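## Task

Take the orange cap off its marker while the second marker keeps its cap fully seated. Every marker and cap has to finish resting on the desk. Release everything and back the hands away at the end. The robot must stay upright and level, since toppling or tilting counts as failure, and nothing may count as done if it stays in place only because the robot is holding it.

## Robot and tools

ROBOT. A wheeled cart with a differential drive (it cannot move sideways), a head camera on pan and tilt joints, and two five-joint arms, left_arm and right_arm, each ending in a gripper with one fixed and one swinging jaw. The cart is 0.53 m wide and spans x = -0.35 to 0.07 m. Arm pan axes stand at x = -0.060, y = +0.155 (left) and -0.155 m (right); each shoulder sits 0.03 m out from its axis and 0.89 m high. Link lengths: upper arm 0.116, forearm 0.135, hand 0.162 m. A fixed-jaw tip reaches about 0.44 m from its pan axis at most and cannot go below about 0.55 m above the floor.

FRAMES. Base frame: origin on the floor between the drive wheels, x ahead, y to the left, z up. The state reports left_hand and right_hand in this frame as the fixed-jaw tip; a grasped item sits beside that tip on the swinging-jaw side. Hand axes: z out along the fingers, y pointing from swinging jaw to fixed jaw. base_odometry is relative to where the base began the scene, built from wheel rotation (slip is counted as motion); heading runs -3.142 to 3.142, positive leftward. Reported hand positions may be off by a few centimetres, differently per arm.

execute_actions. Arguments: actions, a list holding one action or nothing (empty just returns state and images), and cameras, a list drawn from head_camera, left_wrist_camera, right_wrist_camera, all (omitted, null or ["all"] gives all; [] gives none). Images come back in the order the pictures line lists. An action may contain base, joints, or both; its motions begin together and may finish separately; one action lasts at most 15 s.
- base: exactly one key. translate_m is a relative straight drive in metres, forward positive, -1.4 to 1.4. rotate_rad is a relative turn in place in radians, counter-clockwise from above positive, -3.2 to 3.2. Top speeds 0.20 m/s and 0.8 rad/s. A base offset counts from the position given in the latest state report.
- joints: a single object keyed by joint name, each value an absolute target angle in radians, any subset of arms and head. Ranges: head_pan_rad -3.2..3.2 (0 ahead, positive left); head_tilt_rad -0.76..1.45 (0 level, positive down); for each arm, prefix left_arm_ or right_arm_: shoulder_pan_rad -1.919..1.919, shoulder_lift_rad -1.745..1.745, elbow_flex_rad -1.69..1.58, wrist_flex_rad -1.658..1.658, wrist_roll_rad -2.743..2.841, gripper_rad 0..1.919. Arm joints move at 1.3 to 2.0 rad/s, head 1.5, jaws 2.0. A joint you leave out may still be driving at its earlier target without the status saying so. Any unknown key or out-of-range number makes the whole call rejected with no motion.

JOINT MEANINGS. Pan 0 aims each arm straight out to its side; positive rotates clockwise seen from above; straight ahead is +1.571 for left_arm, -1.571 for right_arm. With lift, elbow and wrist flex all zero the upper arm stands up leaning 0.24 rad outward and forearm and fingers are horizontal; positive values bend downward, and the sum of the three equals the finger angle below horizontal (1.571 = pointing down, only possible if the forearm is no more than 0.08 rad above horizontal). Wrist roll -1.522: jaws close across the arm's plane, fixed jaw on the left looking outward; 1.619: fixed jaw on the right; 0.049: jaws close within the plane, fixed jaw underneath level fingers or toward the pan axis when fingers point down. Jaw gap vs gripper angle: 0 gives 0.003 m, 0.3 gives 0.026, 0.6 gives 0.049, 1 gives 0.076, 1.919 gives 0.106. The hand body protrudes about 0.08 m above level fingers with the fixed jaw left and below them with it right, so over a desk keep the fixed jaw left. Gripping: commanding up to 0.2 rad below the contact angle adds squeeze; going lower gains nothing and can trip the jaw. A holding jaw shows off_target; done means empty or hardly squeezing.

OTHER TOOLS. wait(seconds, 0 to 10) sends nothing new and returns state and images. zoom_image(camera, region [x0, y0, x1, y1] in pixels from the image's top-left, at most 504 by 504) enlarges part of that camera's latest full image. read_manual(section, only "licences") shows licence text. finished_scene(scene) closes the current scene by its number once the robot has held the last command; its result says whether the goal was met and gives the next task. It cannot be reversed, and a reply with no tool call ends everything.

RESULT LINES. base_status and joint_status describe how the latest accepted action ended: done (base: wheels turned the commanded amount, slip included), off_target (stopped short and may keep pushing; for an empty arm this means load sag, an obstacle, or a tripped motor), time_out (target abandoned, holding there), not_followed, and the line joint command not followed with a cause, meaning a self-collision check blocked that arm's targets (its gripper target still runs); blocked targets may be retried with later actions. contact_stop never appears. on_its_own lists what moved without being commanded. limit_stop_at_motor_heat marks joints halted by overheating; resend them. If a result reports a stop, the remaining movement calls in that same reply are skipped. To end a blocked joint's pushing, command its current reading.

CARE. Stowed pose: shoulder_pan -1.75 (left) or 1.75 (right), shoulder_lift 0.05, elbow_flex 1.35, wrist_flex -1.55, wrist_roll -1.52. Stow in two actions, wrists first then the other three; when leaving stow, do not move the wrists first. Turning in place with stowed arms needs 0.44 m free radius around the origin; turning or reversing right by a desk can hook the cart's rear and topple the robot. Pushing or pulling, especially pulling on something ahead, can tip it. Loaded joints sag toward gravity; add the last sag to the next target. A motor stuck more than about 0.30 rad off target for about 2 s trips to 20 % torque (thinking time counts, and the robot keeps its last command meanwhile); reset by waiting until still, then commanding 0.2 rad from the reading away from the offending target (or 0.04 rad beyond a range end, or the end itself for a jaw). One hand lifts about 0.4 kg extended, 0.7 kg within 0.28 m of the pan axis; both together close in, about 1 kg. Long holding heats shoulder_lift motors: MOTOR HOT warning from 55 °C, OVER-TEMPERATURE FAULT stop at 70 °C. Never let the arms or hands collide or press hard on each other. Avoid drops, slips, slams and heavy shoves, and keep actions brief.

Each tool is called after "Emit:" by a JSON object that holds its "method" and its "body".

## Session

Emit:
{"method": "execute_actions", "body": {"actions": [{"joints":{"head_tilt_rad":0.6}}]}}

Scene clock: 1.17 s.
base_odometry: x=+0.000 y=+0.000 heading=+0.000 (m, m, rad; odometry frame)
base_status: not commanded
joint_positions: head_pan_rad=+0.034 head_tilt_rad=+0.594 left_arm_shoulder_pan_rad=-1.744 left_arm_shoulder_lift_rad=+0.067 left_arm_elbow_flex_rad=+1.395 left_arm_wrist_flex_rad=-1.504 left_arm_wrist_roll_rad=-1.501 left_arm_gripper_rad=+1.920 right_arm_shoulder_pan_rad=+1.759 right_arm_shoulder_lift_rad=+0.073 right_arm_elbow_flex_rad=+1.356 right_arm_wrist_flex_rad=-1.639 right_arm_wrist_roll_rad=-1.493 right_arm_gripper_rad=+1.920
joint_status: all done
left_hand: x=-0.3011 y=+0.1051 z=+0.8772 quat_wxyz=(-0.055, -0.689, -0.067, +0.720) (m; base frame)
right_hand: x=-0.3049 y=-0.1161 z=+0.9044 quat_wxyz=(-0.085, +0.627, -0.050, -0.773) (m; base frame)
pictures: head_camera, left_wrist_camera, right_wrist_camera
Images, in order (width x height): head_camera 644x476, left_wrist_camera 644x476, right_wrist_camera 644x476.

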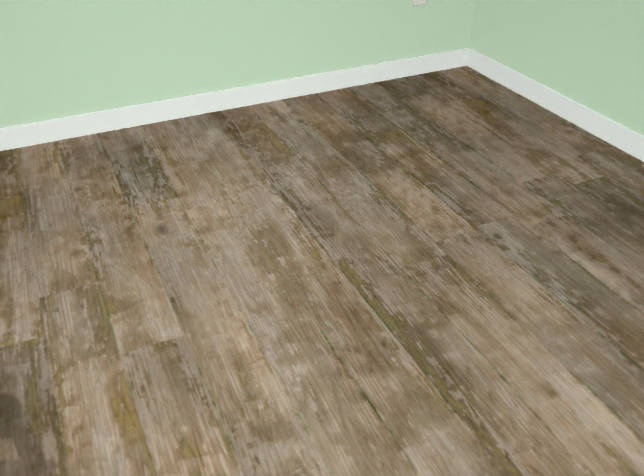

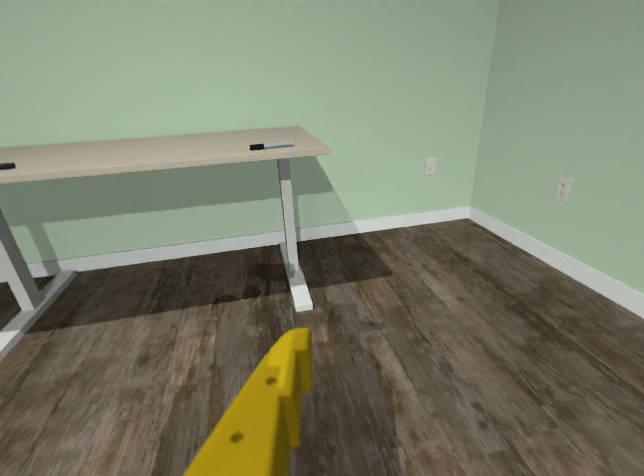

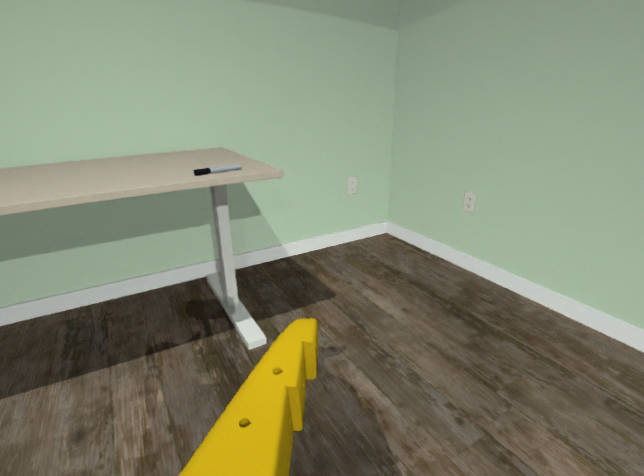

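Desk is behind.

Emit:
{"method": "execute_actions", "body": {"actions": [{"joints":{"head_pan_rad":3.1,"head_tilt_rad":0.4}}], "cameras": ["head_camera"]}}

Scene clock: 4.23 s.
base_odometry: x=+0.000 y=+0.000 heading=+0.000 (m, m, rad; odometry frame)
base_status: not commanded
joint_positions: head_pan_rad=+3.090 head_tilt_rad=+0.413 left_arm_shoulder_pan_rad=-1.744 left_arm_shoulder_lift_rad=+0.067 left_arm_elbow_flex_rad=+1.395 left_arm_wrist_flex_rad=-1.504 left_arm_wrist_roll_rad=-1.501 left_arm_gripper_rad=+1.920 right_arm_shoulder_pan_rad=+1.759 right_arm_shoulder_lift_rad=+0.073 right_arm_elbow_flex_rad=+1.356 right_arm_wrist_flex_rad=-1.639 right_arm_wrist_roll_rad=-1.493 right_arm_gripper_rad=+1.920
joint_status: all done
left_hand: x=-0.3011 y=+0.1051 z=+0.8772 quat_wxyz=(-0.055, -0.689, -0.067, +0.720) (m; base frame)
right_hand: x=-0.3049 y=-0.1161 z=+0.9044 quat_wxyz=(-0.085, +0.627, -0.050, -0.773) (m; base frame)
pictures: head_camera
Images, in order (width x height): head_camera 644x476.

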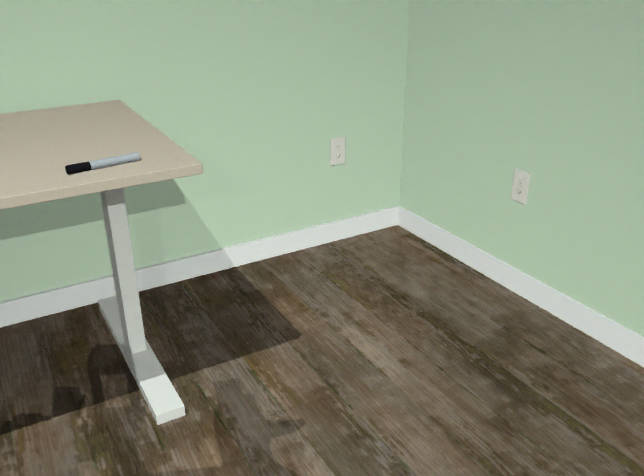

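Emit:
{"method": "execute_actions", "body": {"actions": [{"joints":{"head_pan_rad":-2.5,"head_tilt_rad":0.45}}], "cameras": ["head_camera"]}}

Scene clock: 9.03 s.
base_odometry: x=+0.000 y=+0.000 heading=+0.000 (m, m, rad; odometry frame)
base_status: not commanded
joint_positions: head_pan_rad=-2.490 head_tilt_rad=+0.443 left_arm_shoulder_pan_rad=-1.744 left_arm_shoulder_lift_rad=+0.067 left_arm_elbow_flex_rad=+1.395 left_arm_wrist_flex_rad=-1.504 left_arm_wrist_roll_rad=-1.501 left_arm_gripper_rad=+1.920 right_arm_shoulder_pan_rad=+1.759 right_arm_shoulder_lift_rad=+0.073 right_arm_elbow_flex_rad=+1.356 right_arm_wrist_flex_rad=-1.639 right_arm_wrist_roll_rad=-1.493 right_arm_gripper_rad=+1.920
joint_status: all done
left_hand: x=-0.3011 y=+0.1051 z=+0.8772 quat_wxyz=(-0.055, -0.689, -0.067, +0.720) (m; base frame)
right_hand: x=-0.3049 y=-0.1161 z=+0.9044 quat_wxyz=(-0.085, +0.627, -0.050, -0.773) (m; base frame)
pictures: head_camera
Images, in order (width x height): head_camera 644x476.

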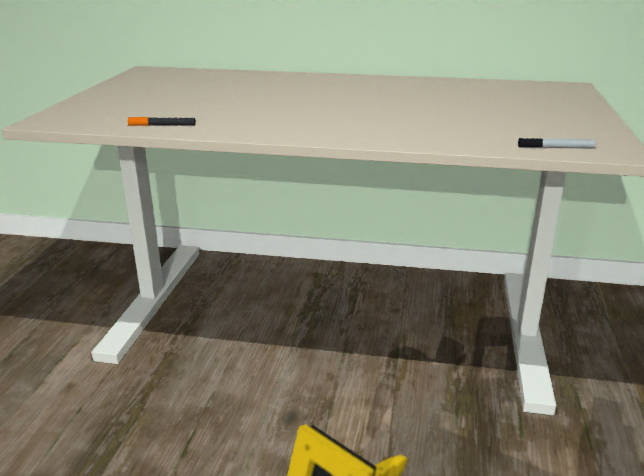

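Emit:
{"method": "execute_actions", "body": {"actions": [{"base":{"rotate_rad":-1.9},"joints":{"head_pan_rad":-0.6}}], "cameras": []}}

Emit:
{"method": "execute_actions", "body": {"actions": [{"base":{"translate_m":1.1}}], "cameras": []}}

Emit:
{"method": "execute_actions", "body": {"actions": [{"base":{"rotate_rad":-0.77},"joints":{"head_pan_rad":0,"head_tilt_rad":0.6}}], "cameras": ["head_camera"]}}

Scene clock: 13.93 s.
base_odometry: x=-0.001 y=+0.000 heading=-1.899 (m, m, rad; odometry frame)
base_status: done
joint_positions: head_pan_rad=-0.610 head_tilt_rad=+0.443 left_arm_shoulder_pan_rad=-1.744 left_arm_shoulder_lift_rad=+0.067 left_arm_elbow_flex_rad=+1.395 left_arm_wrist_flex_rad=-1.504 left_arm_wrist_roll_rad=-1.501 left_arm_gripper_rad=+1.920 right_arm_shoulder_pan_rad=+1.759 right_arm_shoulder_lift_rad=+0.073 right_arm_elbow_flex_rad=+1.356 right_arm_wrist_flex_rad=-1.639 right_arm_wrist_roll_rad=-1.493 right_arm_gripper_rad=+1.920
joint_status: all done
left_hand: x=-0.3011 y=+0.1051 z=+0.8772 quat_wxyz=(-0.055, -0.689, -0.067, +0.720) (m; base frame)
right_hand: x=-0.3049 y=-0.1161 z=+0.9044 quat_wxyz=(-0.085, +0.627, -0.050, -0.773) (m; base frame)
pictures: none
No camera images: the call's "cameras" was empty. Leave "cameras" out to get every camera's image.

Scene clock: 20.27 s.
base_odometry: x=-0.357 y=-1.041 heading=-1.899 (m, m, rad; odometry frame)
base_status: done
joint_positions: head_pan_rad=-0.610 head_tilt_rad=+0.444 left_arm_shoulder_pan_rad=-1.744 left_arm_shoulder_lift_rad=+0.067 left_arm_elbow_flex_rad=+1.395 left_arm_wrist_flex_rad=-1.504 left_arm_wrist_roll_rad=-1.501 left_arm_gripper_rad=+1.920 right_arm_shoulder_pan_rad=+1.759 right_arm_shoulder_lift_rad=+0.073 right_arm_elbow_flex_rad=+1.356 right_arm_wrist_flex_rad=-1.639 right_arm_wrist_roll_rad=-1.493 right_arm_gripper_rad=+1.920
joint_status: not commanded
left_hand: x=-0.3011 y=+0.1051 z=+0.8772 quat_wxyz=(-0.055, -0.689, -0.067, +0.720) (m; base frame)
right_hand: x=-0.3049 y=-0.1161 z=+0.9044 quat_wxyz=(-0.085, +0.627, -0.050, -0.773) (m; base frame)
pictures: none
No camera images: the call's "cameras" was empty. Leave "cameras" out to get every camera's image.

Scene clock: 21.97 s.
base_odometry: x=-0.357 y=-1.040 heading=-2.668 (m, m, rad; odometry frame)
base_status: done
joint_positions: head_pan_rad=-0.010 head_tilt_rad=+0.594 left_arm_shoulder_pan_rad=-1.744 left_arm_shoulder_lift_rad=+0.067 left_arm_elbow_flex_rad=+1.395 left_arm_wrist_flex_rad=-1.504 left_arm_wrist_roll_rad=-1.501 left_arm_gripper_rad=+1.920 right_arm_shoulder_pan_rad=+1.759 right_arm_shoulder_lift_rad=+0.073 right_arm_elbow_flex_rad=+1.356 right_arm_wrist_flex_rad=-1.639 right_arm_wrist_roll_rad=-1.493 right_arm_gripper_rad=+1.920
joint_status: all done
left_hand: x=-0.3011 y=+0.1051 z=+0.8772 quat_wxyz=(-0.055, -0.689, -0.067, +0.720) (m; base frame)
right_hand: x=-0.3049 y=-0.1161 z=+0.9044 quat_wxyz=(-0.085, +0.627, -0.050, -0.773) (m; base frame)
pictures: head_camera
Images, in order (width x height): head_camera 644x476.

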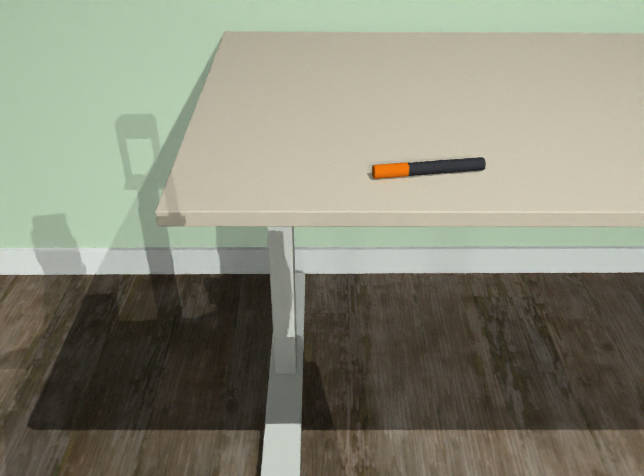

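Emit:
{"method": "execute_actions", "body": {"actions": [{"base":{"rotate_rad":-0.6}}], "cameras": []}}

Emit:
{"method": "execute_actions", "body": {"actions": [{"base":{"translate_m":0.3}}], "cameras": []}}

Emit:
{"method": "execute_actions", "body": {"actions": [{"base":{"rotate_rad":0.6},"joints":{"head_tilt_rad":0.85,"left_arm_shoulder_pan_rad":0,"right_arm_shoulder_pan_rad":0,"left_arm_elbow_flex_rad":0.2,"right_arm_elbow_flex_rad":0.2,"left_arm_shoulder_lift_rad":-0.2,"right_arm_shoulder_lift_rad":-0.2}}], "cameras": ["head_camera"]}}

Scene clock: 24.27 s.
base_odometry: x=-0.357 y=-1.040 heading=+3.015 (m, m, rad; odometry frame)
base_status: done
joint_positions: head_pan_rad=-0.010 head_tilt_rad=+0.594 left_arm_shoulder_pan_rad=-1.744 left_arm_shoulder_lift_rad=+0.067 left_arm_elbow_flex_rad=+1.395 left_arm_wrist_flex_rad=-1.504 left_arm_wrist_roll_rad=-1.501 left_arm_gripper_rad=+1.920 right_arm_shoulder_pan_rad=+1.759 right_arm_shoulder_lift_rad=+0.073 right_arm_elbow_flex_rad=+1.356 right_arm_wrist_flex_rad=-1.639 right_arm_wrist_roll_rad=-1.493 right_arm_gripper_rad=+1.920
joint_status: not commanded
left_hand: x=-0.3011 y=+0.1051 z=+0.8772 quat_wxyz=(-0.055, -0.689, -0.067, +0.720) (m; base frame)
right_hand: x=-0.3049 y=-0.1161 z=+0.9044 quat_wxyz=(-0.085, +0.627, -0.050, -0.773) (m; base frame)
pictures: none
No camera images: the call's "cameras" was empty. Leave "cameras" out to get every camera's image.

Scene clock: 26.60 s.
base_odometry: x=-0.654 y=-1.002 heading=+3.013 (m, m, rad; odometry frame)
base_status: done
joint_positions: head_pan_rad=-0.010 head_tilt_rad=+0.594 left_arm_shoulder_pan_rad=-1.744 left_arm_shoulder_lift_rad=+0.067 left_arm_elbow_flex_rad=+1.395 left_arm_wrist_flex_rad=-1.504 left_arm_wrist_roll_rad=-1.501 left_arm_gripper_rad=+1.920 right_arm_shoulder_pan_rad=+1.759 right_arm_shoulder_lift_rad=+0.073 right_arm_elbow_flex_rad=+1.356 right_arm_wrist_flex_rad=-1.639 right_arm_wrist_roll_rad=-1.493 right_arm_gripper_rad=+1.920
joint_status: not commanded
left_hand: x=-0.3011 y=+0.1051 z=+0.8772 quat_wxyz=(-0.055, -0.689, -0.067, +0.720) (m; base frame)
right_hand: x=-0.3049 y=-0.1161 z=+0.9044 quat_wxyz=(-0.085, +0.627, -0.050, -0.773) (m; base frame)
pictures: none
No camera images: the call's "cameras" was empty. Leave "cameras" out to get every camera's image.

Scene clock: 28.63 s.
base_odometry: x=-0.654 y=-1.001 heading=-2.671 (m, m, rad; odometry frame)
base_status: done
joint_positions: head_pan_rad=-0.010 head_tilt_rad=+0.845 left_arm_shoulder_pan_rad=-0.007 left_arm_shoulder_lift_rad=-0.166 left_arm_elbow_flex_rad=+0.229 left_arm_wrist_flex_rad=-1.504 left_arm_wrist_roll_rad=-1.501 left_arm_gripper_rad=+1.920 right_arm_shoulder_pan_rad=+0.011 right_arm_shoulder_lift_rad=-0.167 right_arm_elbow_flex_rad=+0.235 right_arm_wrist_flex_rad=-1.639 right_arm_wrist_roll_rad=-1.493 right_arm_gripper_rad=+1.920
joint_status: all done
left_hand: x=-0.0691 y=+0.3505 z=+1.1654 quat_wxyz=(+0.710, -0.047, +0.045, +0.701) (m; base frame)
right_hand: x=-0.0541 y=-0.3295 z=+1.1663 quat_wxyz=(+0.693, +0.000, +0.000, -0.721) (m; base frame)
pictures: head_camera
Images, in order (width x height): head_camera 644x476.

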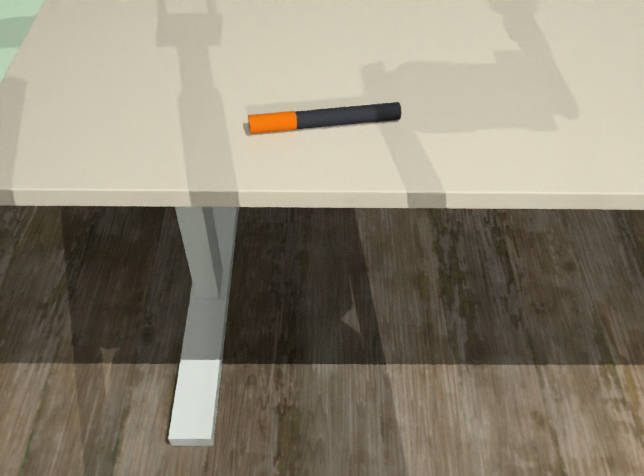

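Emit:
{"method": "execute_actions", "body": {"actions": [{"base":{"translate_m":0.30},"joints":{"left_arm_shoulder_pan_rad":1.88,"right_arm_shoulder_pan_rad":-1.86,"left_arm_elbow_flex_rad":-0.3,"right_arm_elbow_flex_rad":-0.3,"left_arm_shoulder_lift_rad":0.4,"right_arm_shoulder_lift_rad":0.4,"left_arm_wrist_flex_rad":1.05,"right_arm_wrist_flex_rad":1.05,"left_arm_wrist_roll_rad":0.45,"right_arm_wrist_roll_rad":2.82,"left_arm_gripper_rad":0.7,"right_arm_gripper_rad":0.7,"head_tilt_rad":1.1}}]}}

Scene clock: 34.70 s.
base_odometry: x=-0.921 y=-1.138 heading=-2.669 (m, m, rad; odometry frame)
base_status: done
joint_positions: head_pan_rad=-0.010 head_tilt_rad=+1.095 left_arm_shoulder_pan_rad=+1.873 left_arm_shoulder_lift_rad=+0.417 left_arm_elbow_flex_rad=-0.268 left_arm_wrist_flex_rad=+1.046 left_arm_wrist_roll_rad=+0.442 left_arm_gripper_rad=+0.710 right_arm_shoulder_pan_rad=-1.850 right_arm_shoulder_lift_rad=+0.420 right_arm_elbow_flex_rad=-0.262 right_arm_wrist_flex_rad=+1.045 right_arm_wrist_roll_rad=+2.810 right_arm_gripper_rad=+0.709
joint_status: all done
left_hand: x=+0.2139 y=+0.0659 z=+0.8187 quat_wxyz=(+0.079, -0.726, +0.662, -0.169) (m; base frame)
right_hand: x=+0.2297 y=-0.0749 z=+0.8222 quat_wxyz=(-0.081, -0.729, -0.659, -0.164) (m; base frame)
pictures: head_camera, left_wrist_camera, right_wrist_camera
Images, in order (width x height): head_camera 644x476, left_wrist_camera 644x476, right_wrist_camera 644x476.

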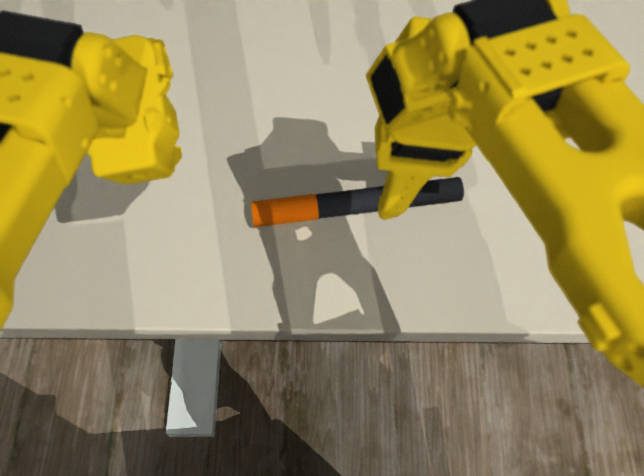

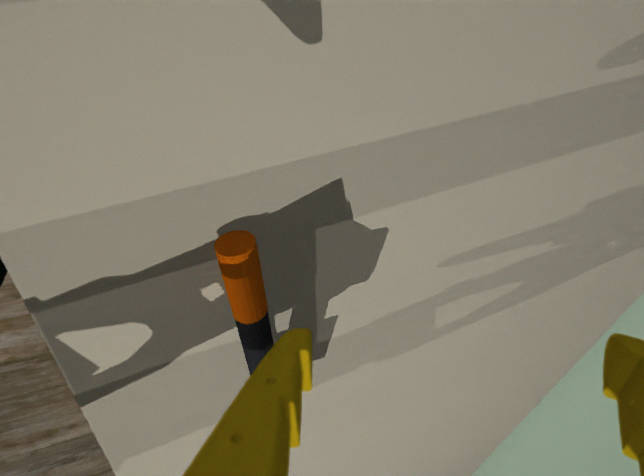

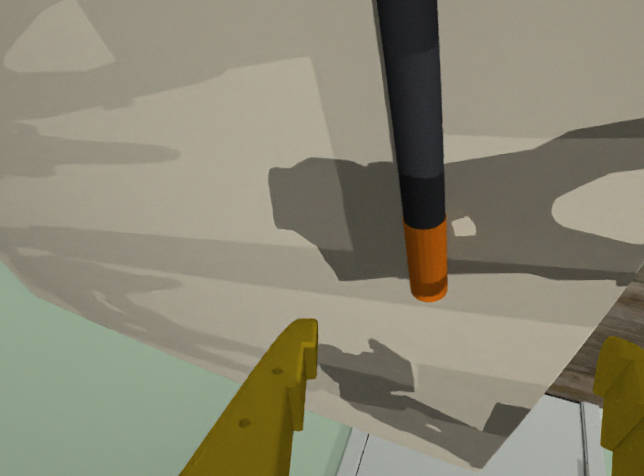

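Emit:
{"method": "execute_actions", "body": {"actions": [{"joints":{"left_arm_shoulder_pan_rad":1.4,"right_arm_shoulder_pan_rad":-1.75,"right_arm_elbow_flex_rad":-0.9,"right_arm_shoulder_lift_rad":0.89,"right_arm_wrist_flex_rad":1.16,"right_arm_gripper_rad":0.9}}]}}

Scene clock: 37.37 s.
base_odometry: x=-0.921 y=-1.138 heading=-2.669 (m, m, rad; odometry frame)
base_status: not commanded
joint_positions: head_pan_rad=-0.010 head_tilt_rad=+1.095 left_arm_shoulder_pan_rad=+1.407 left_arm_shoulder_lift_rad=+0.417 left_arm_elbow_flex_rad=-0.268 left_arm_wrist_flex_rad=+1.046 left_arm_wrist_roll_rad=+0.442 left_arm_gripper_rad=+0.710 right_arm_shoulder_pan_rad=-1.760 right_arm_shoulder_lift_rad=+0.911 right_arm_elbow_flex_rad=-0.862 right_arm_wrist_flex_rad=+1.156 right_arm_wrist_roll_rad=+2.810 right_arm_gripper_rad=+0.891
joint_status: all done
left_hand: x=+0.2247 y=+0.1986 z=+0.8187 quat_wxyz=(+0.116, -0.859, +0.477, -0.146) (m; base frame)
right_hand: x=+0.2705 y=-0.0948 z=+0.7923 quat_wxyz=(-0.087, -0.759, -0.626, -0.160) (m; base frame)
pictures: head_camera, left_wrist_camera, right_wrist_camera
Images, in order (width x height): head_camera 644x476, left_wrist_camera 644x476, right_wrist_camera 644x476.

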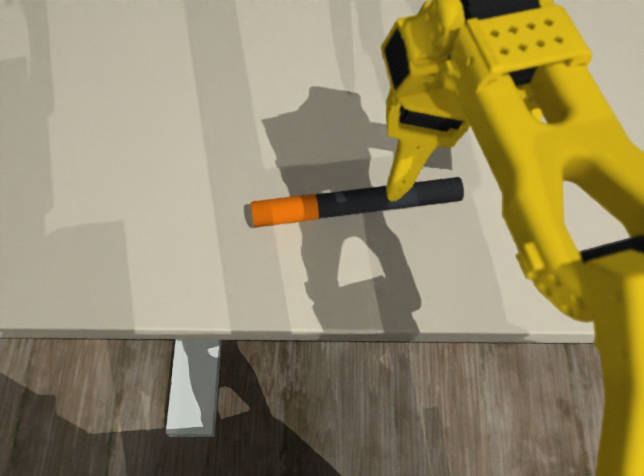

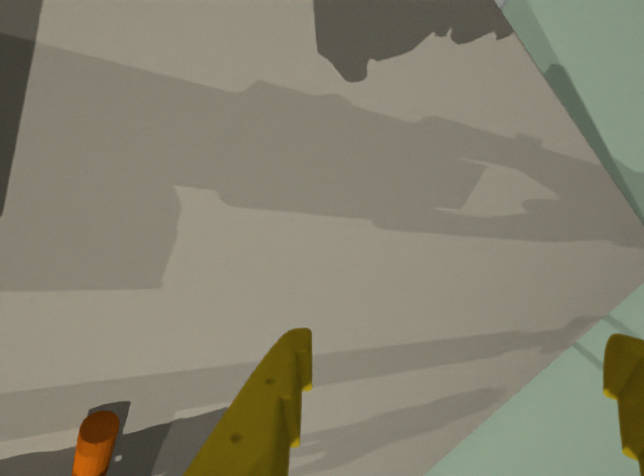

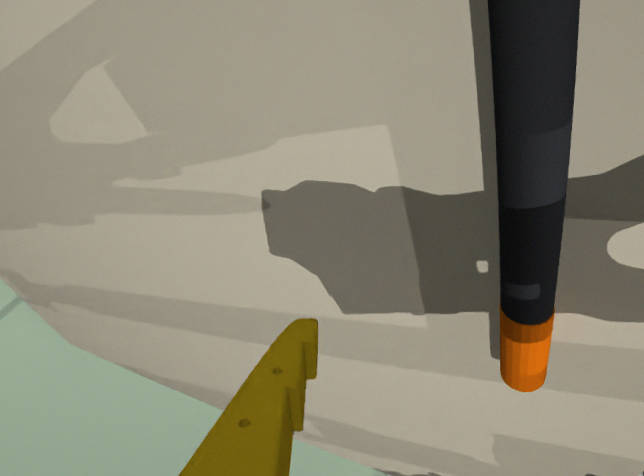

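Emit:
{"method": "execute_actions", "body": {"actions": [{"joints":{"right_arm_shoulder_pan_rad":-1.66,"right_arm_elbow_flex_rad":-0.56,"right_arm_shoulder_lift_rad":0.85,"right_arm_wrist_flex_rad":0.88}}], "cameras": ["head_camera","right_wrist_camera"]}}

Scene clock: 39.00 s.
base_odometry: x=-0.921 y=-1.138 heading=-2.669 (m, m, rad; odometry frame)
base_status: not commanded
joint_positions: head_pan_rad=-0.010 head_tilt_rad=+1.095 left_arm_shoulder_pan_rad=+1.407 left_arm_shoulder_lift_rad=+0.417 left_arm_elbow_flex_rad=-0.268 left_arm_wrist_flex_rad=+1.046 left_arm_wrist_roll_rad=+0.442 left_arm_gripper_rad=+0.710 right_arm_shoulder_pan_rad=-1.671 right_arm_shoulder_lift_rad=+0.909 right_arm_elbow_flex_rad=-0.555 right_arm_wrist_flex_rad=+0.889 right_arm_wrist_roll_rad=+2.810 right_arm_gripper_rad=+0.891
joint_status: all done
left_hand: x=+0.2247 y=+0.1986 z=+0.8187 quat_wxyz=(+0.116, -0.859, +0.477, -0.146) (m; base frame)
right_hand: x=+0.2622 y=-0.1257 z=+0.7496 quat_wxyz=(-0.085, -0.788, -0.593, -0.140) (m; base frame)
pictures: head_camera, right_wrist_camera
Images, in order (width x height): head_camera 644x476, right_wrist_camera 644x476.

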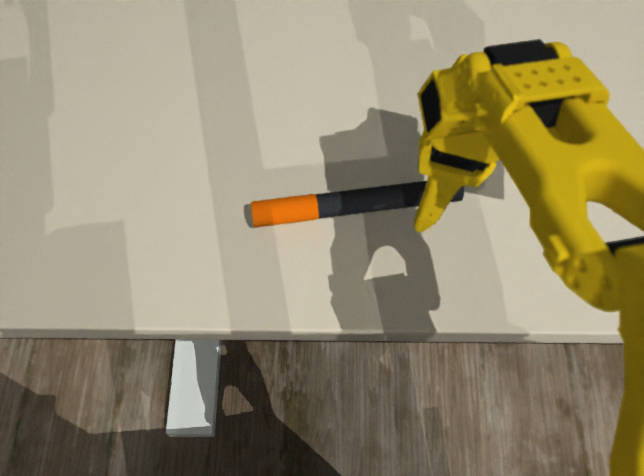

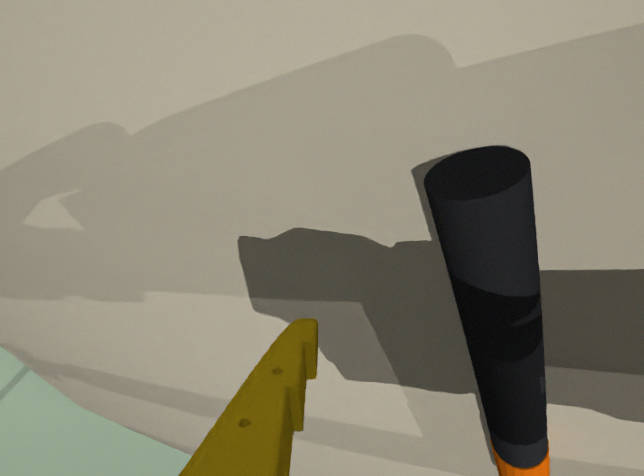

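Straddling near the end. Close.

Emit:
{"method": "execute_actions", "body": {"actions": [{"joints":{"right_arm_shoulder_lift_rad":0.91,"right_arm_gripper_rad":0.0}}], "cameras": ["head_camera","right_wrist_camera"]}}

Scene clock: 40.23 s.
base_odometry: x=-0.921 y=-1.138 heading=-2.669 (m, m, rad; odometry frame)
base_status: not commanded
joint_positions: head_pan_rad=-0.010 head_tilt_rad=+1.095 left_arm_shoulder_pan_rad=+1.407 left_arm_shoulder_lift_rad=+0.417 left_arm_elbow_flex_rad=-0.268 left_arm_wrist_flex_rad=+1.046 left_arm_wrist_roll_rad=+0.442 left_arm_gripper_rad=+0.710 right_arm_shoulder_pan_rad=-1.671 right_arm_shoulder_lift_rad=+0.929 right_arm_elbow_flex_rad=-0.555 right_arm_wrist_flex_rad=+0.889 right_arm_wrist_roll_rad=+2.810 right_arm_gripper_rad=+0.010
joint_status: all done
left_hand: x=+0.2247 y=+0.1986 z=+0.8187 quat_wxyz=(+0.116, -0.859, +0.477, -0.146) (m; base frame)
right_hand: x=+0.2593 y=-0.1259 z=+0.7438 quat_wxyz=(-0.080, -0.790, -0.594, -0.131) (m; base frame)
pictures: head_camera, right_wrist_camera
Images, in order (width x height): head_camera 644x476, right_wrist_camera 644x476.

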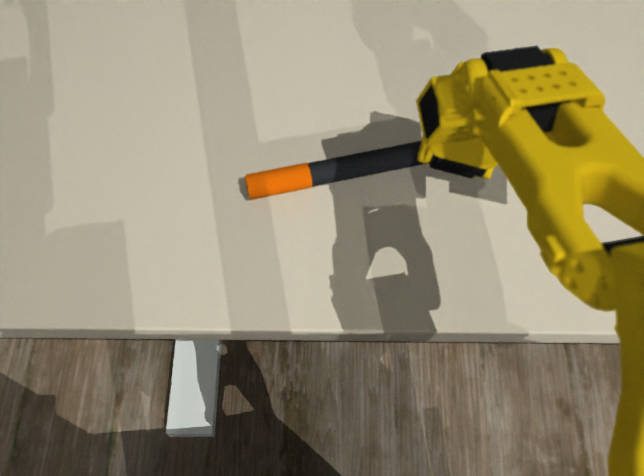

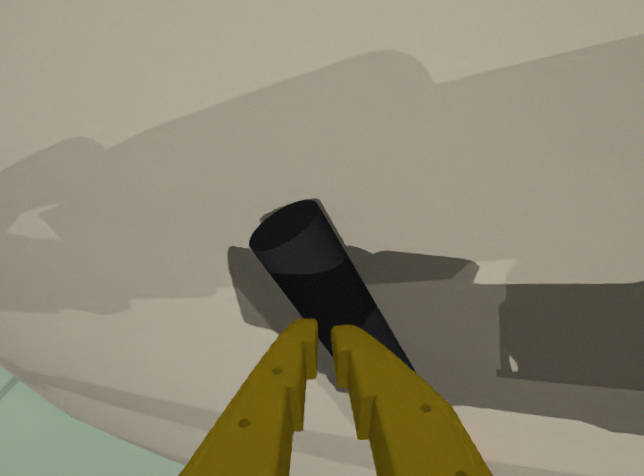

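Emit:
{"method": "execute_actions", "body": {"actions": [{"joints":{"right_arm_shoulder_lift_rad":0.88,"right_arm_elbow_flex_rad":-0.72,"right_arm_wrist_flex_rad":1.0,"right_arm_gripper_rad":0.7}}], "cameras": ["head_camera","right_wrist_camera"]}}

Scene clock: 41.47 s.
base_odometry: x=-0.921 y=-1.138 heading=-2.669 (m, m, rad; odometry frame)
base_status: not commanded
joint_positions: head_pan_rad=-0.010 head_tilt_rad=+1.095 left_arm_shoulder_pan_rad=+1.407 left_arm_shoulder_lift_rad=+0.417 left_arm_elbow_flex_rad=-0.268 left_arm_wrist_flex_rad=+1.046 left_arm_wrist_roll_rad=+0.442 left_arm_gripper_rad=+0.710 right_arm_shoulder_pan_rad=-1.671 right_arm_shoulder_lift_rad=+0.929 right_arm_elbow_flex_rad=-0.683 right_arm_wrist_flex_rad=+0.996 right_arm_wrist_roll_rad=+2.810 right_arm_gripper_rad=+0.690
joint_status: all done
left_hand: x=+0.2247 y=+0.1986 z=+0.8187 quat_wxyz=(+0.116, -0.859, +0.477, -0.146) (m; base frame)
right_hand: x=+0.2668 y=-0.1252 z=+0.7614 quat_wxyz=(-0.085, -0.788, -0.593, -0.140) (m; base frame)
pictures: head_camera, right_wrist_camera
Images, in order (width x height): head_camera 644x476, right_wrist_camera 644x476.

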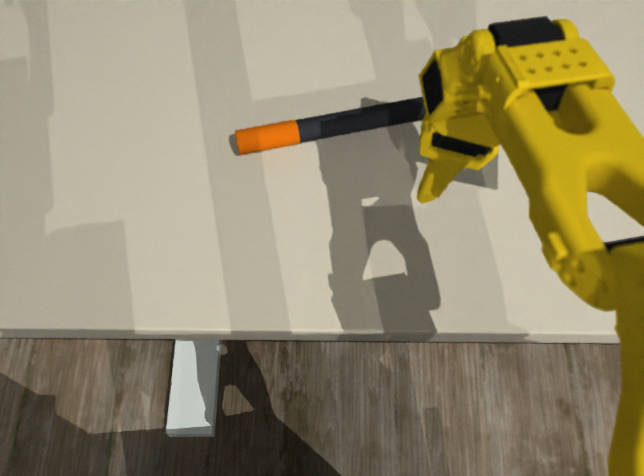

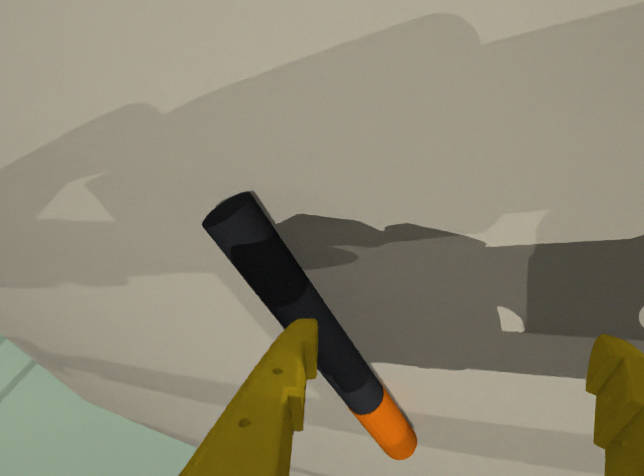

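Emit:
{"method": "execute_actions", "body": {"actions": [{"joints":{"right_arm_shoulder_lift_rad":0.7,"right_arm_elbow_flex_rad":-0.72,"right_arm_wrist_flex_rad":1.2,"right_arm_gripper_rad":0.9}}], "cameras": []}}

Emit:
{"method": "execute_actions", "body": {"actions": [{"base":{"translate_m":0.05},"joints":{"right_arm_shoulder_lift_rad":0.85,"right_arm_elbow_flex_rad":-0.85,"right_arm_wrist_flex_rad":1.2,"right_arm_shoulder_pan_rad":-1.72}}], "cameras": ["head_camera","right_wrist_camera"]}}

Scene clock: 42.87 s.
base_odometry: x=-0.921 y=-1.138 heading=-2.669 (m, m, rad; odometry frame)
base_status: not commanded
joint_positions: head_pan_rad=-0.010 head_tilt_rad=+1.095 left_arm_shoulder_pan_rad=+1.407 left_arm_shoulder_lift_rad=+0.417 left_arm_elbow_flex_rad=-0.268 left_arm_wrist_flex_rad=+1.046 left_arm_wrist_roll_rad=+0.442 left_arm_gripper_rad=+0.710 right_arm_shoulder_pan_rad=-1.671 right_arm_shoulder_lift_rad=+0.759 right_arm_elbow_flex_rad=-0.686 right_arm_wrist_flex_rad=+1.194 right_arm_wrist_roll_rad=+2.810 right_arm_gripper_rad=+0.891
joint_status: all done
left_hand: x=+0.2247 y=+0.1986 z=+0.8187 quat_wxyz=(+0.116, -0.859, +0.477, -0.146) (m; base frame)
right_hand: x=+0.2569 y=-0.1262 z=+0.8007 quat_wxyz=(-0.078, -0.790, -0.594, -0.129) (m; base frame)
pictures: none
No camera images: the call's "cameras" was empty. Leave "cameras" out to get every camera's image.

Scene clock: 43.83 s.
base_odometry: x=-0.965 y=-1.161 heading=-2.669 (m, m, rad; odometry frame)
base_status: done
joint_positions: head_pan_rad=-0.010 head_tilt_rad=+1.095 left_arm_shoulder_pan_rad=+1.406 left_arm_shoulder_lift_rad=+0.417 left_arm_elbow_flex_rad=-0.268 left_arm_wrist_flex_rad=+1.047 left_arm_wrist_roll_rad=+0.442 left_arm_gripper_rad=+0.710 right_arm_shoulder_pan_rad=-1.710 right_arm_shoulder_lift_rad=+0.871 right_arm_elbow_flex_rad=-0.813 right_arm_wrist_flex_rad=+1.195 right_arm_wrist_roll_rad=+2.810 right_arm_gripper_rad=+0.891
joint_status: all done
left_hand: x=+0.2244 y=+0.1990 z=+0.8187 quat_wxyz=(+0.116, -0.859, +0.476, -0.146) (m; base frame)
right_hand: x=+0.2639 y=-0.1124 z=+0.7922 quat_wxyz=(-0.079, -0.777, -0.609, -0.137) (m; base frame)
pictures: head_camera, right_wrist_camera
Images, in order (width x height): head_camera 644x476, right_wrist_camera 644x476.

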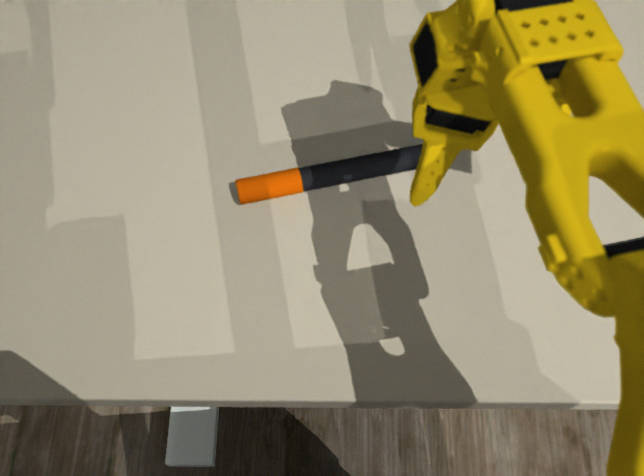

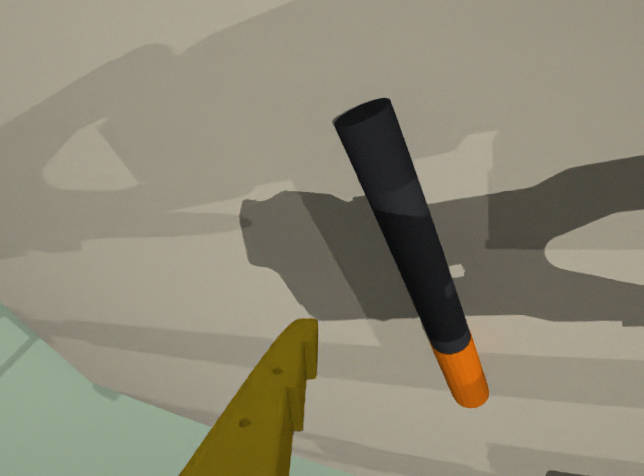

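Emit:
{"method": "execute_actions", "body": {"actions": [{"joints":{"right_arm_shoulder_lift_rad":1.12,"right_arm_elbow_flex_rad":-0.96,"right_arm_wrist_flex_rad":0.97}}], "cameras": ["head_camera","right_wrist_camera"]}}

Scene clock: 45.23 s.
base_odometry: x=-0.965 y=-1.161 heading=-2.669 (m, m, rad; odometry frame)
base_status: not commanded
joint_positions: head_pan_rad=-0.010 head_tilt_rad=+1.095 left_arm_shoulder_pan_rad=+1.406 left_arm_shoulder_lift_rad=+0.417 left_arm_elbow_flex_rad=-0.268 left_arm_wrist_flex_rad=+1.047 left_arm_wrist_roll_rad=+0.442 left_arm_gripper_rad=+0.710 right_arm_shoulder_pan_rad=-1.710 right_arm_shoulder_lift_rad=+1.144 right_arm_elbow_flex_rad=-0.922 right_arm_wrist_flex_rad=+0.979 right_arm_wrist_roll_rad=+2.810 right_arm_gripper_rad=+0.891
joint_status: all done
left_hand: x=+0.2244 y=+0.1990 z=+0.8187 quat_wxyz=(+0.116, -0.859, +0.476, -0.146) (m; base frame)
right_hand: x=+0.2792 y=-0.1102 z=+0.7434 quat_wxyz=(-0.092, -0.773, -0.607, -0.159) (m; base frame)
pictures: head_camera, right_wrist_camera
Images, in order (width x height): head_camera 644x476, right_wrist_camera 644x476.

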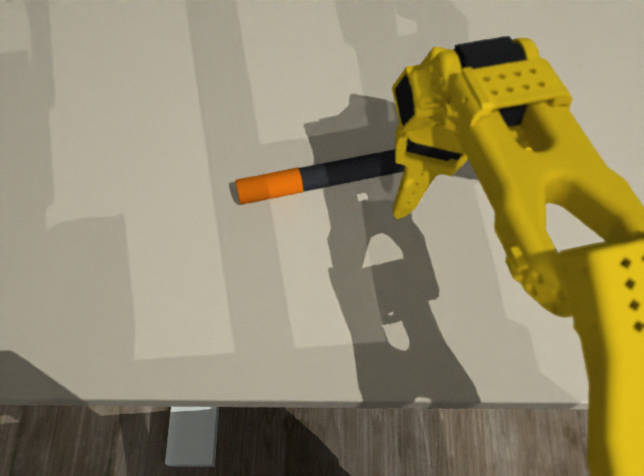

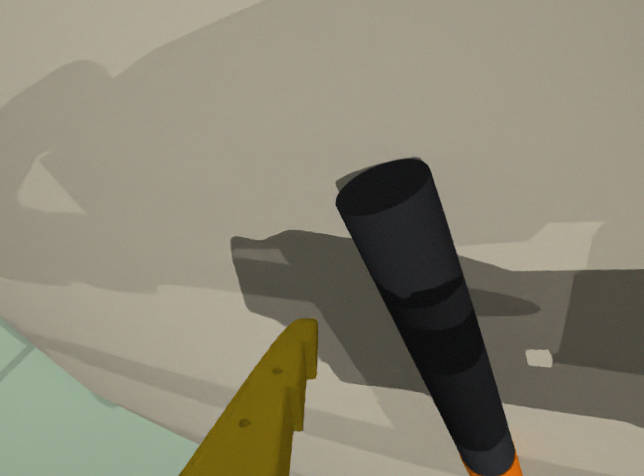

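Still above probably; lower ~2.5 cm more.

Emit:
{"method": "execute_actions", "body": {"actions": [{"joints":{"right_arm_shoulder_lift_rad":1.2,"right_arm_elbow_flex_rad":-0.94,"right_arm_wrist_flex_rad":0.97}}], "cameras": ["head_camera","right_wrist_camera"]}}

Scene clock: 46.13 s.
base_odometry: x=-0.965 y=-1.161 heading=-2.669 (m, m, rad; odometry frame)
base_status: not commanded
joint_positions: head_pan_rad=-0.010 head_tilt_rad=+1.095 left_arm_shoulder_pan_rad=+1.406 left_arm_shoulder_lift_rad=+0.417 left_arm_elbow_flex_rad=-0.268 left_arm_wrist_flex_rad=+1.047 left_arm_wrist_roll_rad=+0.442 left_arm_gripper_rad=+0.710 right_arm_shoulder_pan_rad=-1.710 right_arm_shoulder_lift_rad=+1.199 right_arm_elbow_flex_rad=-0.925 right_arm_wrist_flex_rad=+0.979 right_arm_wrist_roll_rad=+2.810 right_arm_gripper_rad=+0.893
joint_status: all done
left_hand: x=+0.2244 y=+0.1990 z=+0.8187 quat_wxyz=(+0.116, -0.859, +0.476, -0.146) (m; base frame)
right_hand: x=+0.2710 y=-0.1114 z=+0.7270 quat_wxyz=(-0.079, -0.777, -0.609, -0.137) (m; base frame)
pictures: head_camera, right_wrist_camera
Images, in order (width x height): head_camera 644x476, right_wrist_camera 644x476.

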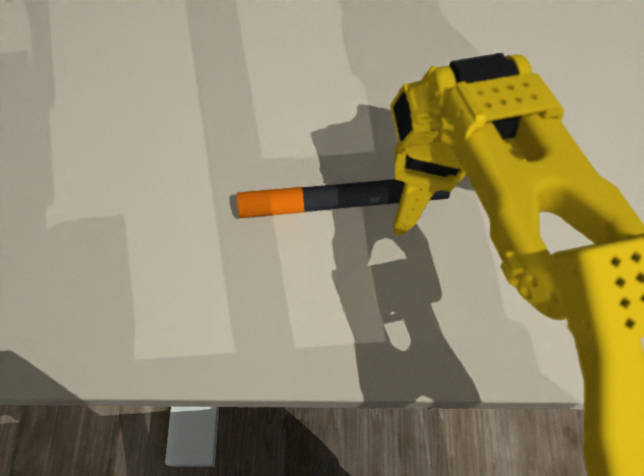

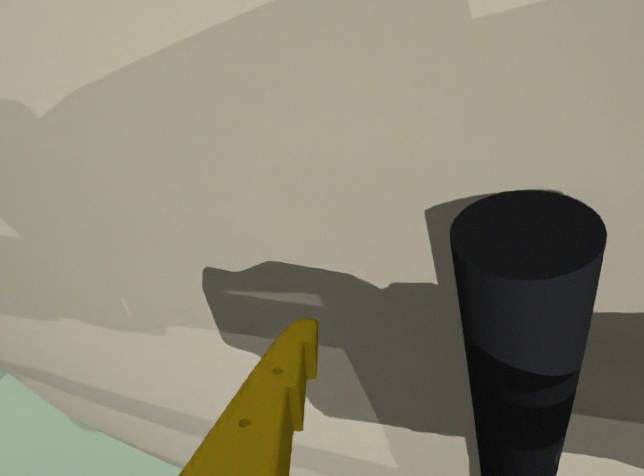

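The fixed jaw raked it nearer and straighter. Close.

Emit:
{"method": "execute_actions", "body": {"actions": [{"joints":{"right_arm_shoulder_lift_rad":1.2,"right_arm_gripper_rad":0.1}}], "cameras": ["head_camera","right_wrist_camera"]}}

Scene clock: 47.43 s.
base_odometry: x=-0.965 y=-1.161 heading=-2.669 (m, m, rad; odometry frame)
base_status: not commanded
joint_positions: head_pan_rad=-0.010 head_tilt_rad=+1.095 left_arm_shoulder_pan_rad=+1.406 left_arm_shoulder_lift_rad=+0.417 left_arm_elbow_flex_rad=-0.268 left_arm_wrist_flex_rad=+1.047 left_arm_wrist_roll_rad=+0.442 left_arm_gripper_rad=+0.710 right_arm_shoulder_pan_rad=-1.714 right_arm_shoulder_lift_rad=+1.216 right_arm_elbow_flex_rad=-0.937 right_arm_wrist_flex_rad=+0.978 right_arm_wrist_roll_rad=+2.810 right_arm_gripper_rad=+0.208
joint_status: right_arm_gripper_rad off_target (ended at +0.208, target +0.100); the others done
left_hand: x=+0.2244 y=+0.1990 z=+0.8187 quat_wxyz=(+0.116, -0.859, +0.476, -0.146) (m; base frame)
right_hand: x=+0.2705 y=-0.1104 z=+0.7243 quat_wxyz=(-0.078, -0.776, -0.611, -0.135) (m; base frame)
pictures: head_camera, right_wrist_camera
Images, in order (width x height): head_camera 644x476, right_wrist_camera 644x476.

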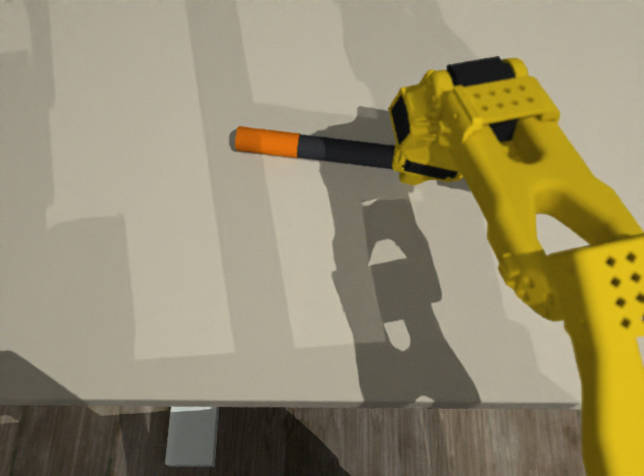

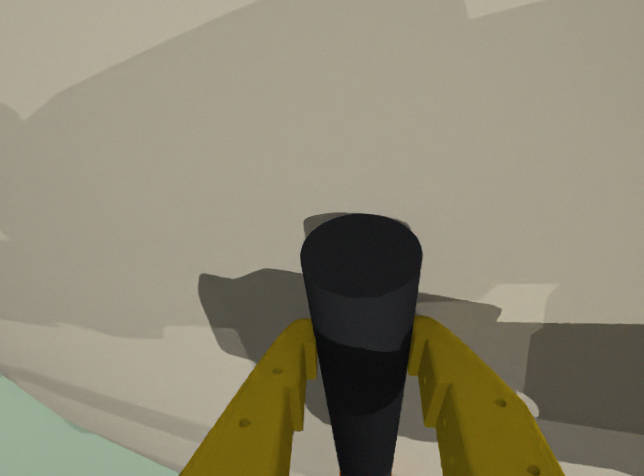

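Emit:
{"method": "execute_actions", "body": {"actions": [{"joints":{"right_arm_shoulder_lift_rad":0.72,"right_arm_elbow_flex_rad":-0.17,"right_arm_wrist_flex_rad":0.66,"right_arm_gripper_rad":0.02}}], "cameras": ["head_camera"]}}

Scene clock: 49.30 s.
base_odometry: x=-0.965 y=-1.161 heading=-2.669 (m, m, rad; odometry frame)
base_status: not commanded
joint_positions: head_pan_rad=-0.010 head_tilt_rad=+1.095 left_arm_shoulder_pan_rad=+1.406 left_arm_shoulder_lift_rad=+0.417 left_arm_elbow_flex_rad=-0.268 left_arm_wrist_flex_rad=+1.047 left_arm_wrist_roll_rad=+0.442 left_arm_gripper_rad=+0.710 right_arm_shoulder_pan_rad=-1.714 right_arm_shoulder_lift_rad=+0.781 right_arm_elbow_flex_rad=-0.164 right_arm_wrist_flex_rad=+0.669 right_arm_wrist_roll_rad=+2.810 right_arm_gripper_rad=+0.205
joint_status: right_arm_gripper_rad off_target (ended at +0.205, target +0.020); the others done
left_hand: x=+0.2244 y=+0.1990 z=+0.8187 quat_wxyz=(+0.116, -0.859, +0.476, -0.146) (m; base frame)
right_hand: x=+0.2323 y=-0.1159 z=+0.7286 quat_wxyz=(-0.071, -0.778, -0.612, -0.123) (m; base frame)
pictures: head_camera
Images, in order (width x height): head_camera 644x476.

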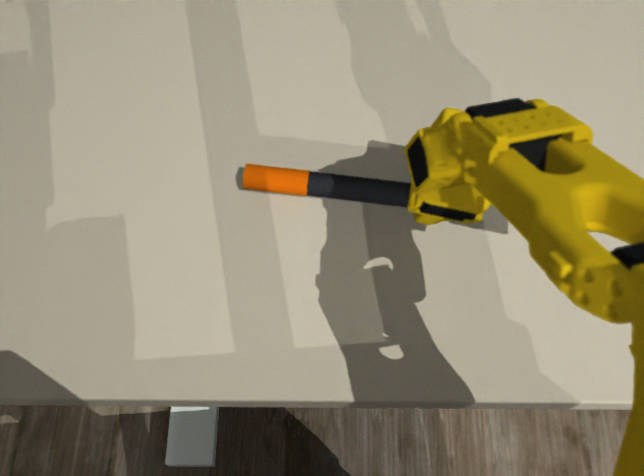

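Emit:
{"method": "execute_actions", "body": {"actions": [{"joints":{"left_arm_shoulder_pan_rad":1.91,"left_arm_shoulder_lift_rad":0.66,"left_arm_elbow_flex_rad":-0.52,"left_arm_wrist_flex_rad":1.0,"left_arm_wrist_roll_rad":0.27,"left_arm_gripper_rad":0.9}}]}}

Scene clock: 50.87 s.
base_odometry: x=-0.965 y=-1.161 heading=-2.669 (m, m, rad; odometry frame)
base_status: not commanded
joint_positions: head_pan_rad=-0.010 head_tilt_rad=+1.095 left_arm_shoulder_pan_rad=+1.904 left_arm_shoulder_lift_rad=+0.676 left_arm_elbow_flex_rad=-0.489 left_arm_wrist_flex_rad=+1.009 left_arm_wrist_roll_rad=+0.278 left_arm_gripper_rad=+0.889 right_arm_shoulder_pan_rad=-1.714 right_arm_shoulder_lift_rad=+0.781 right_arm_elbow_flex_rad=-0.164 right_arm_wrist_flex_rad=+0.669 right_arm_wrist_roll_rad=+2.810 right_arm_gripper_rad=+0.205
joint_status: all done
left_hand: x=+0.2301 y=+0.0522 z=+0.7921 quat_wxyz=(+0.090, -0.658, +0.730, -0.163) (m; base frame)
right_hand: x=+0.2323 y=-0.1159 z=+0.7286 quat_wxyz=(-0.071, -0.778, -0.612, -0.123) (m; base frame)
pictures: head_camera, left_wrist_camera, right_wrist_camera
Images, in order (width x height): head_camera 644x476, left_wrist_camera 644x476, right_wrist_camera 644x476.

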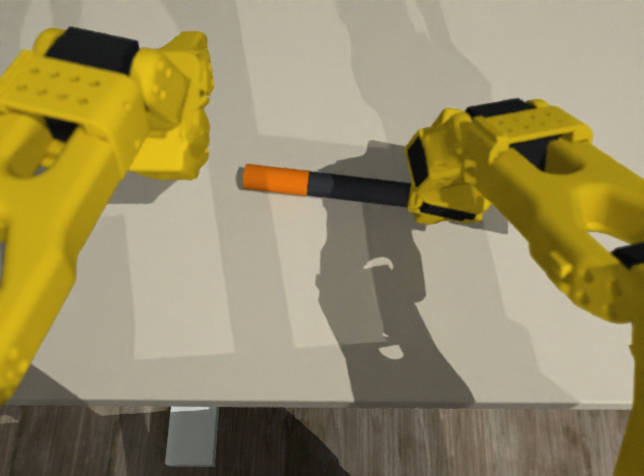

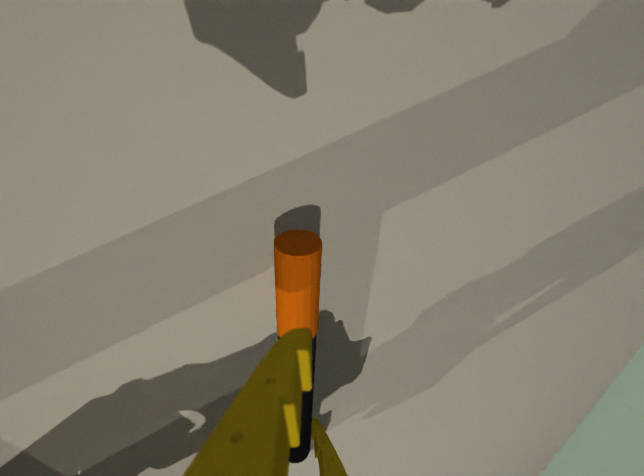

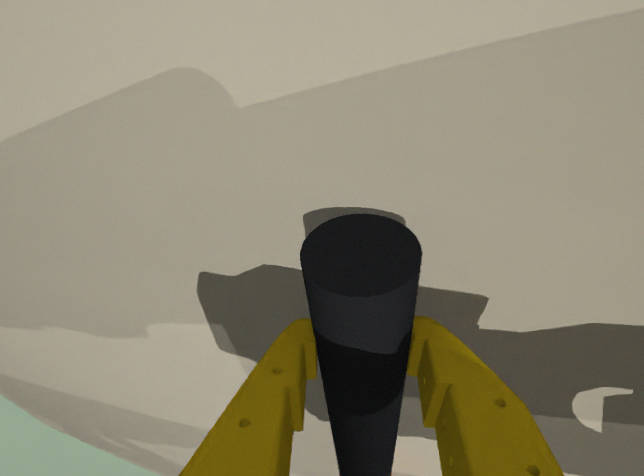

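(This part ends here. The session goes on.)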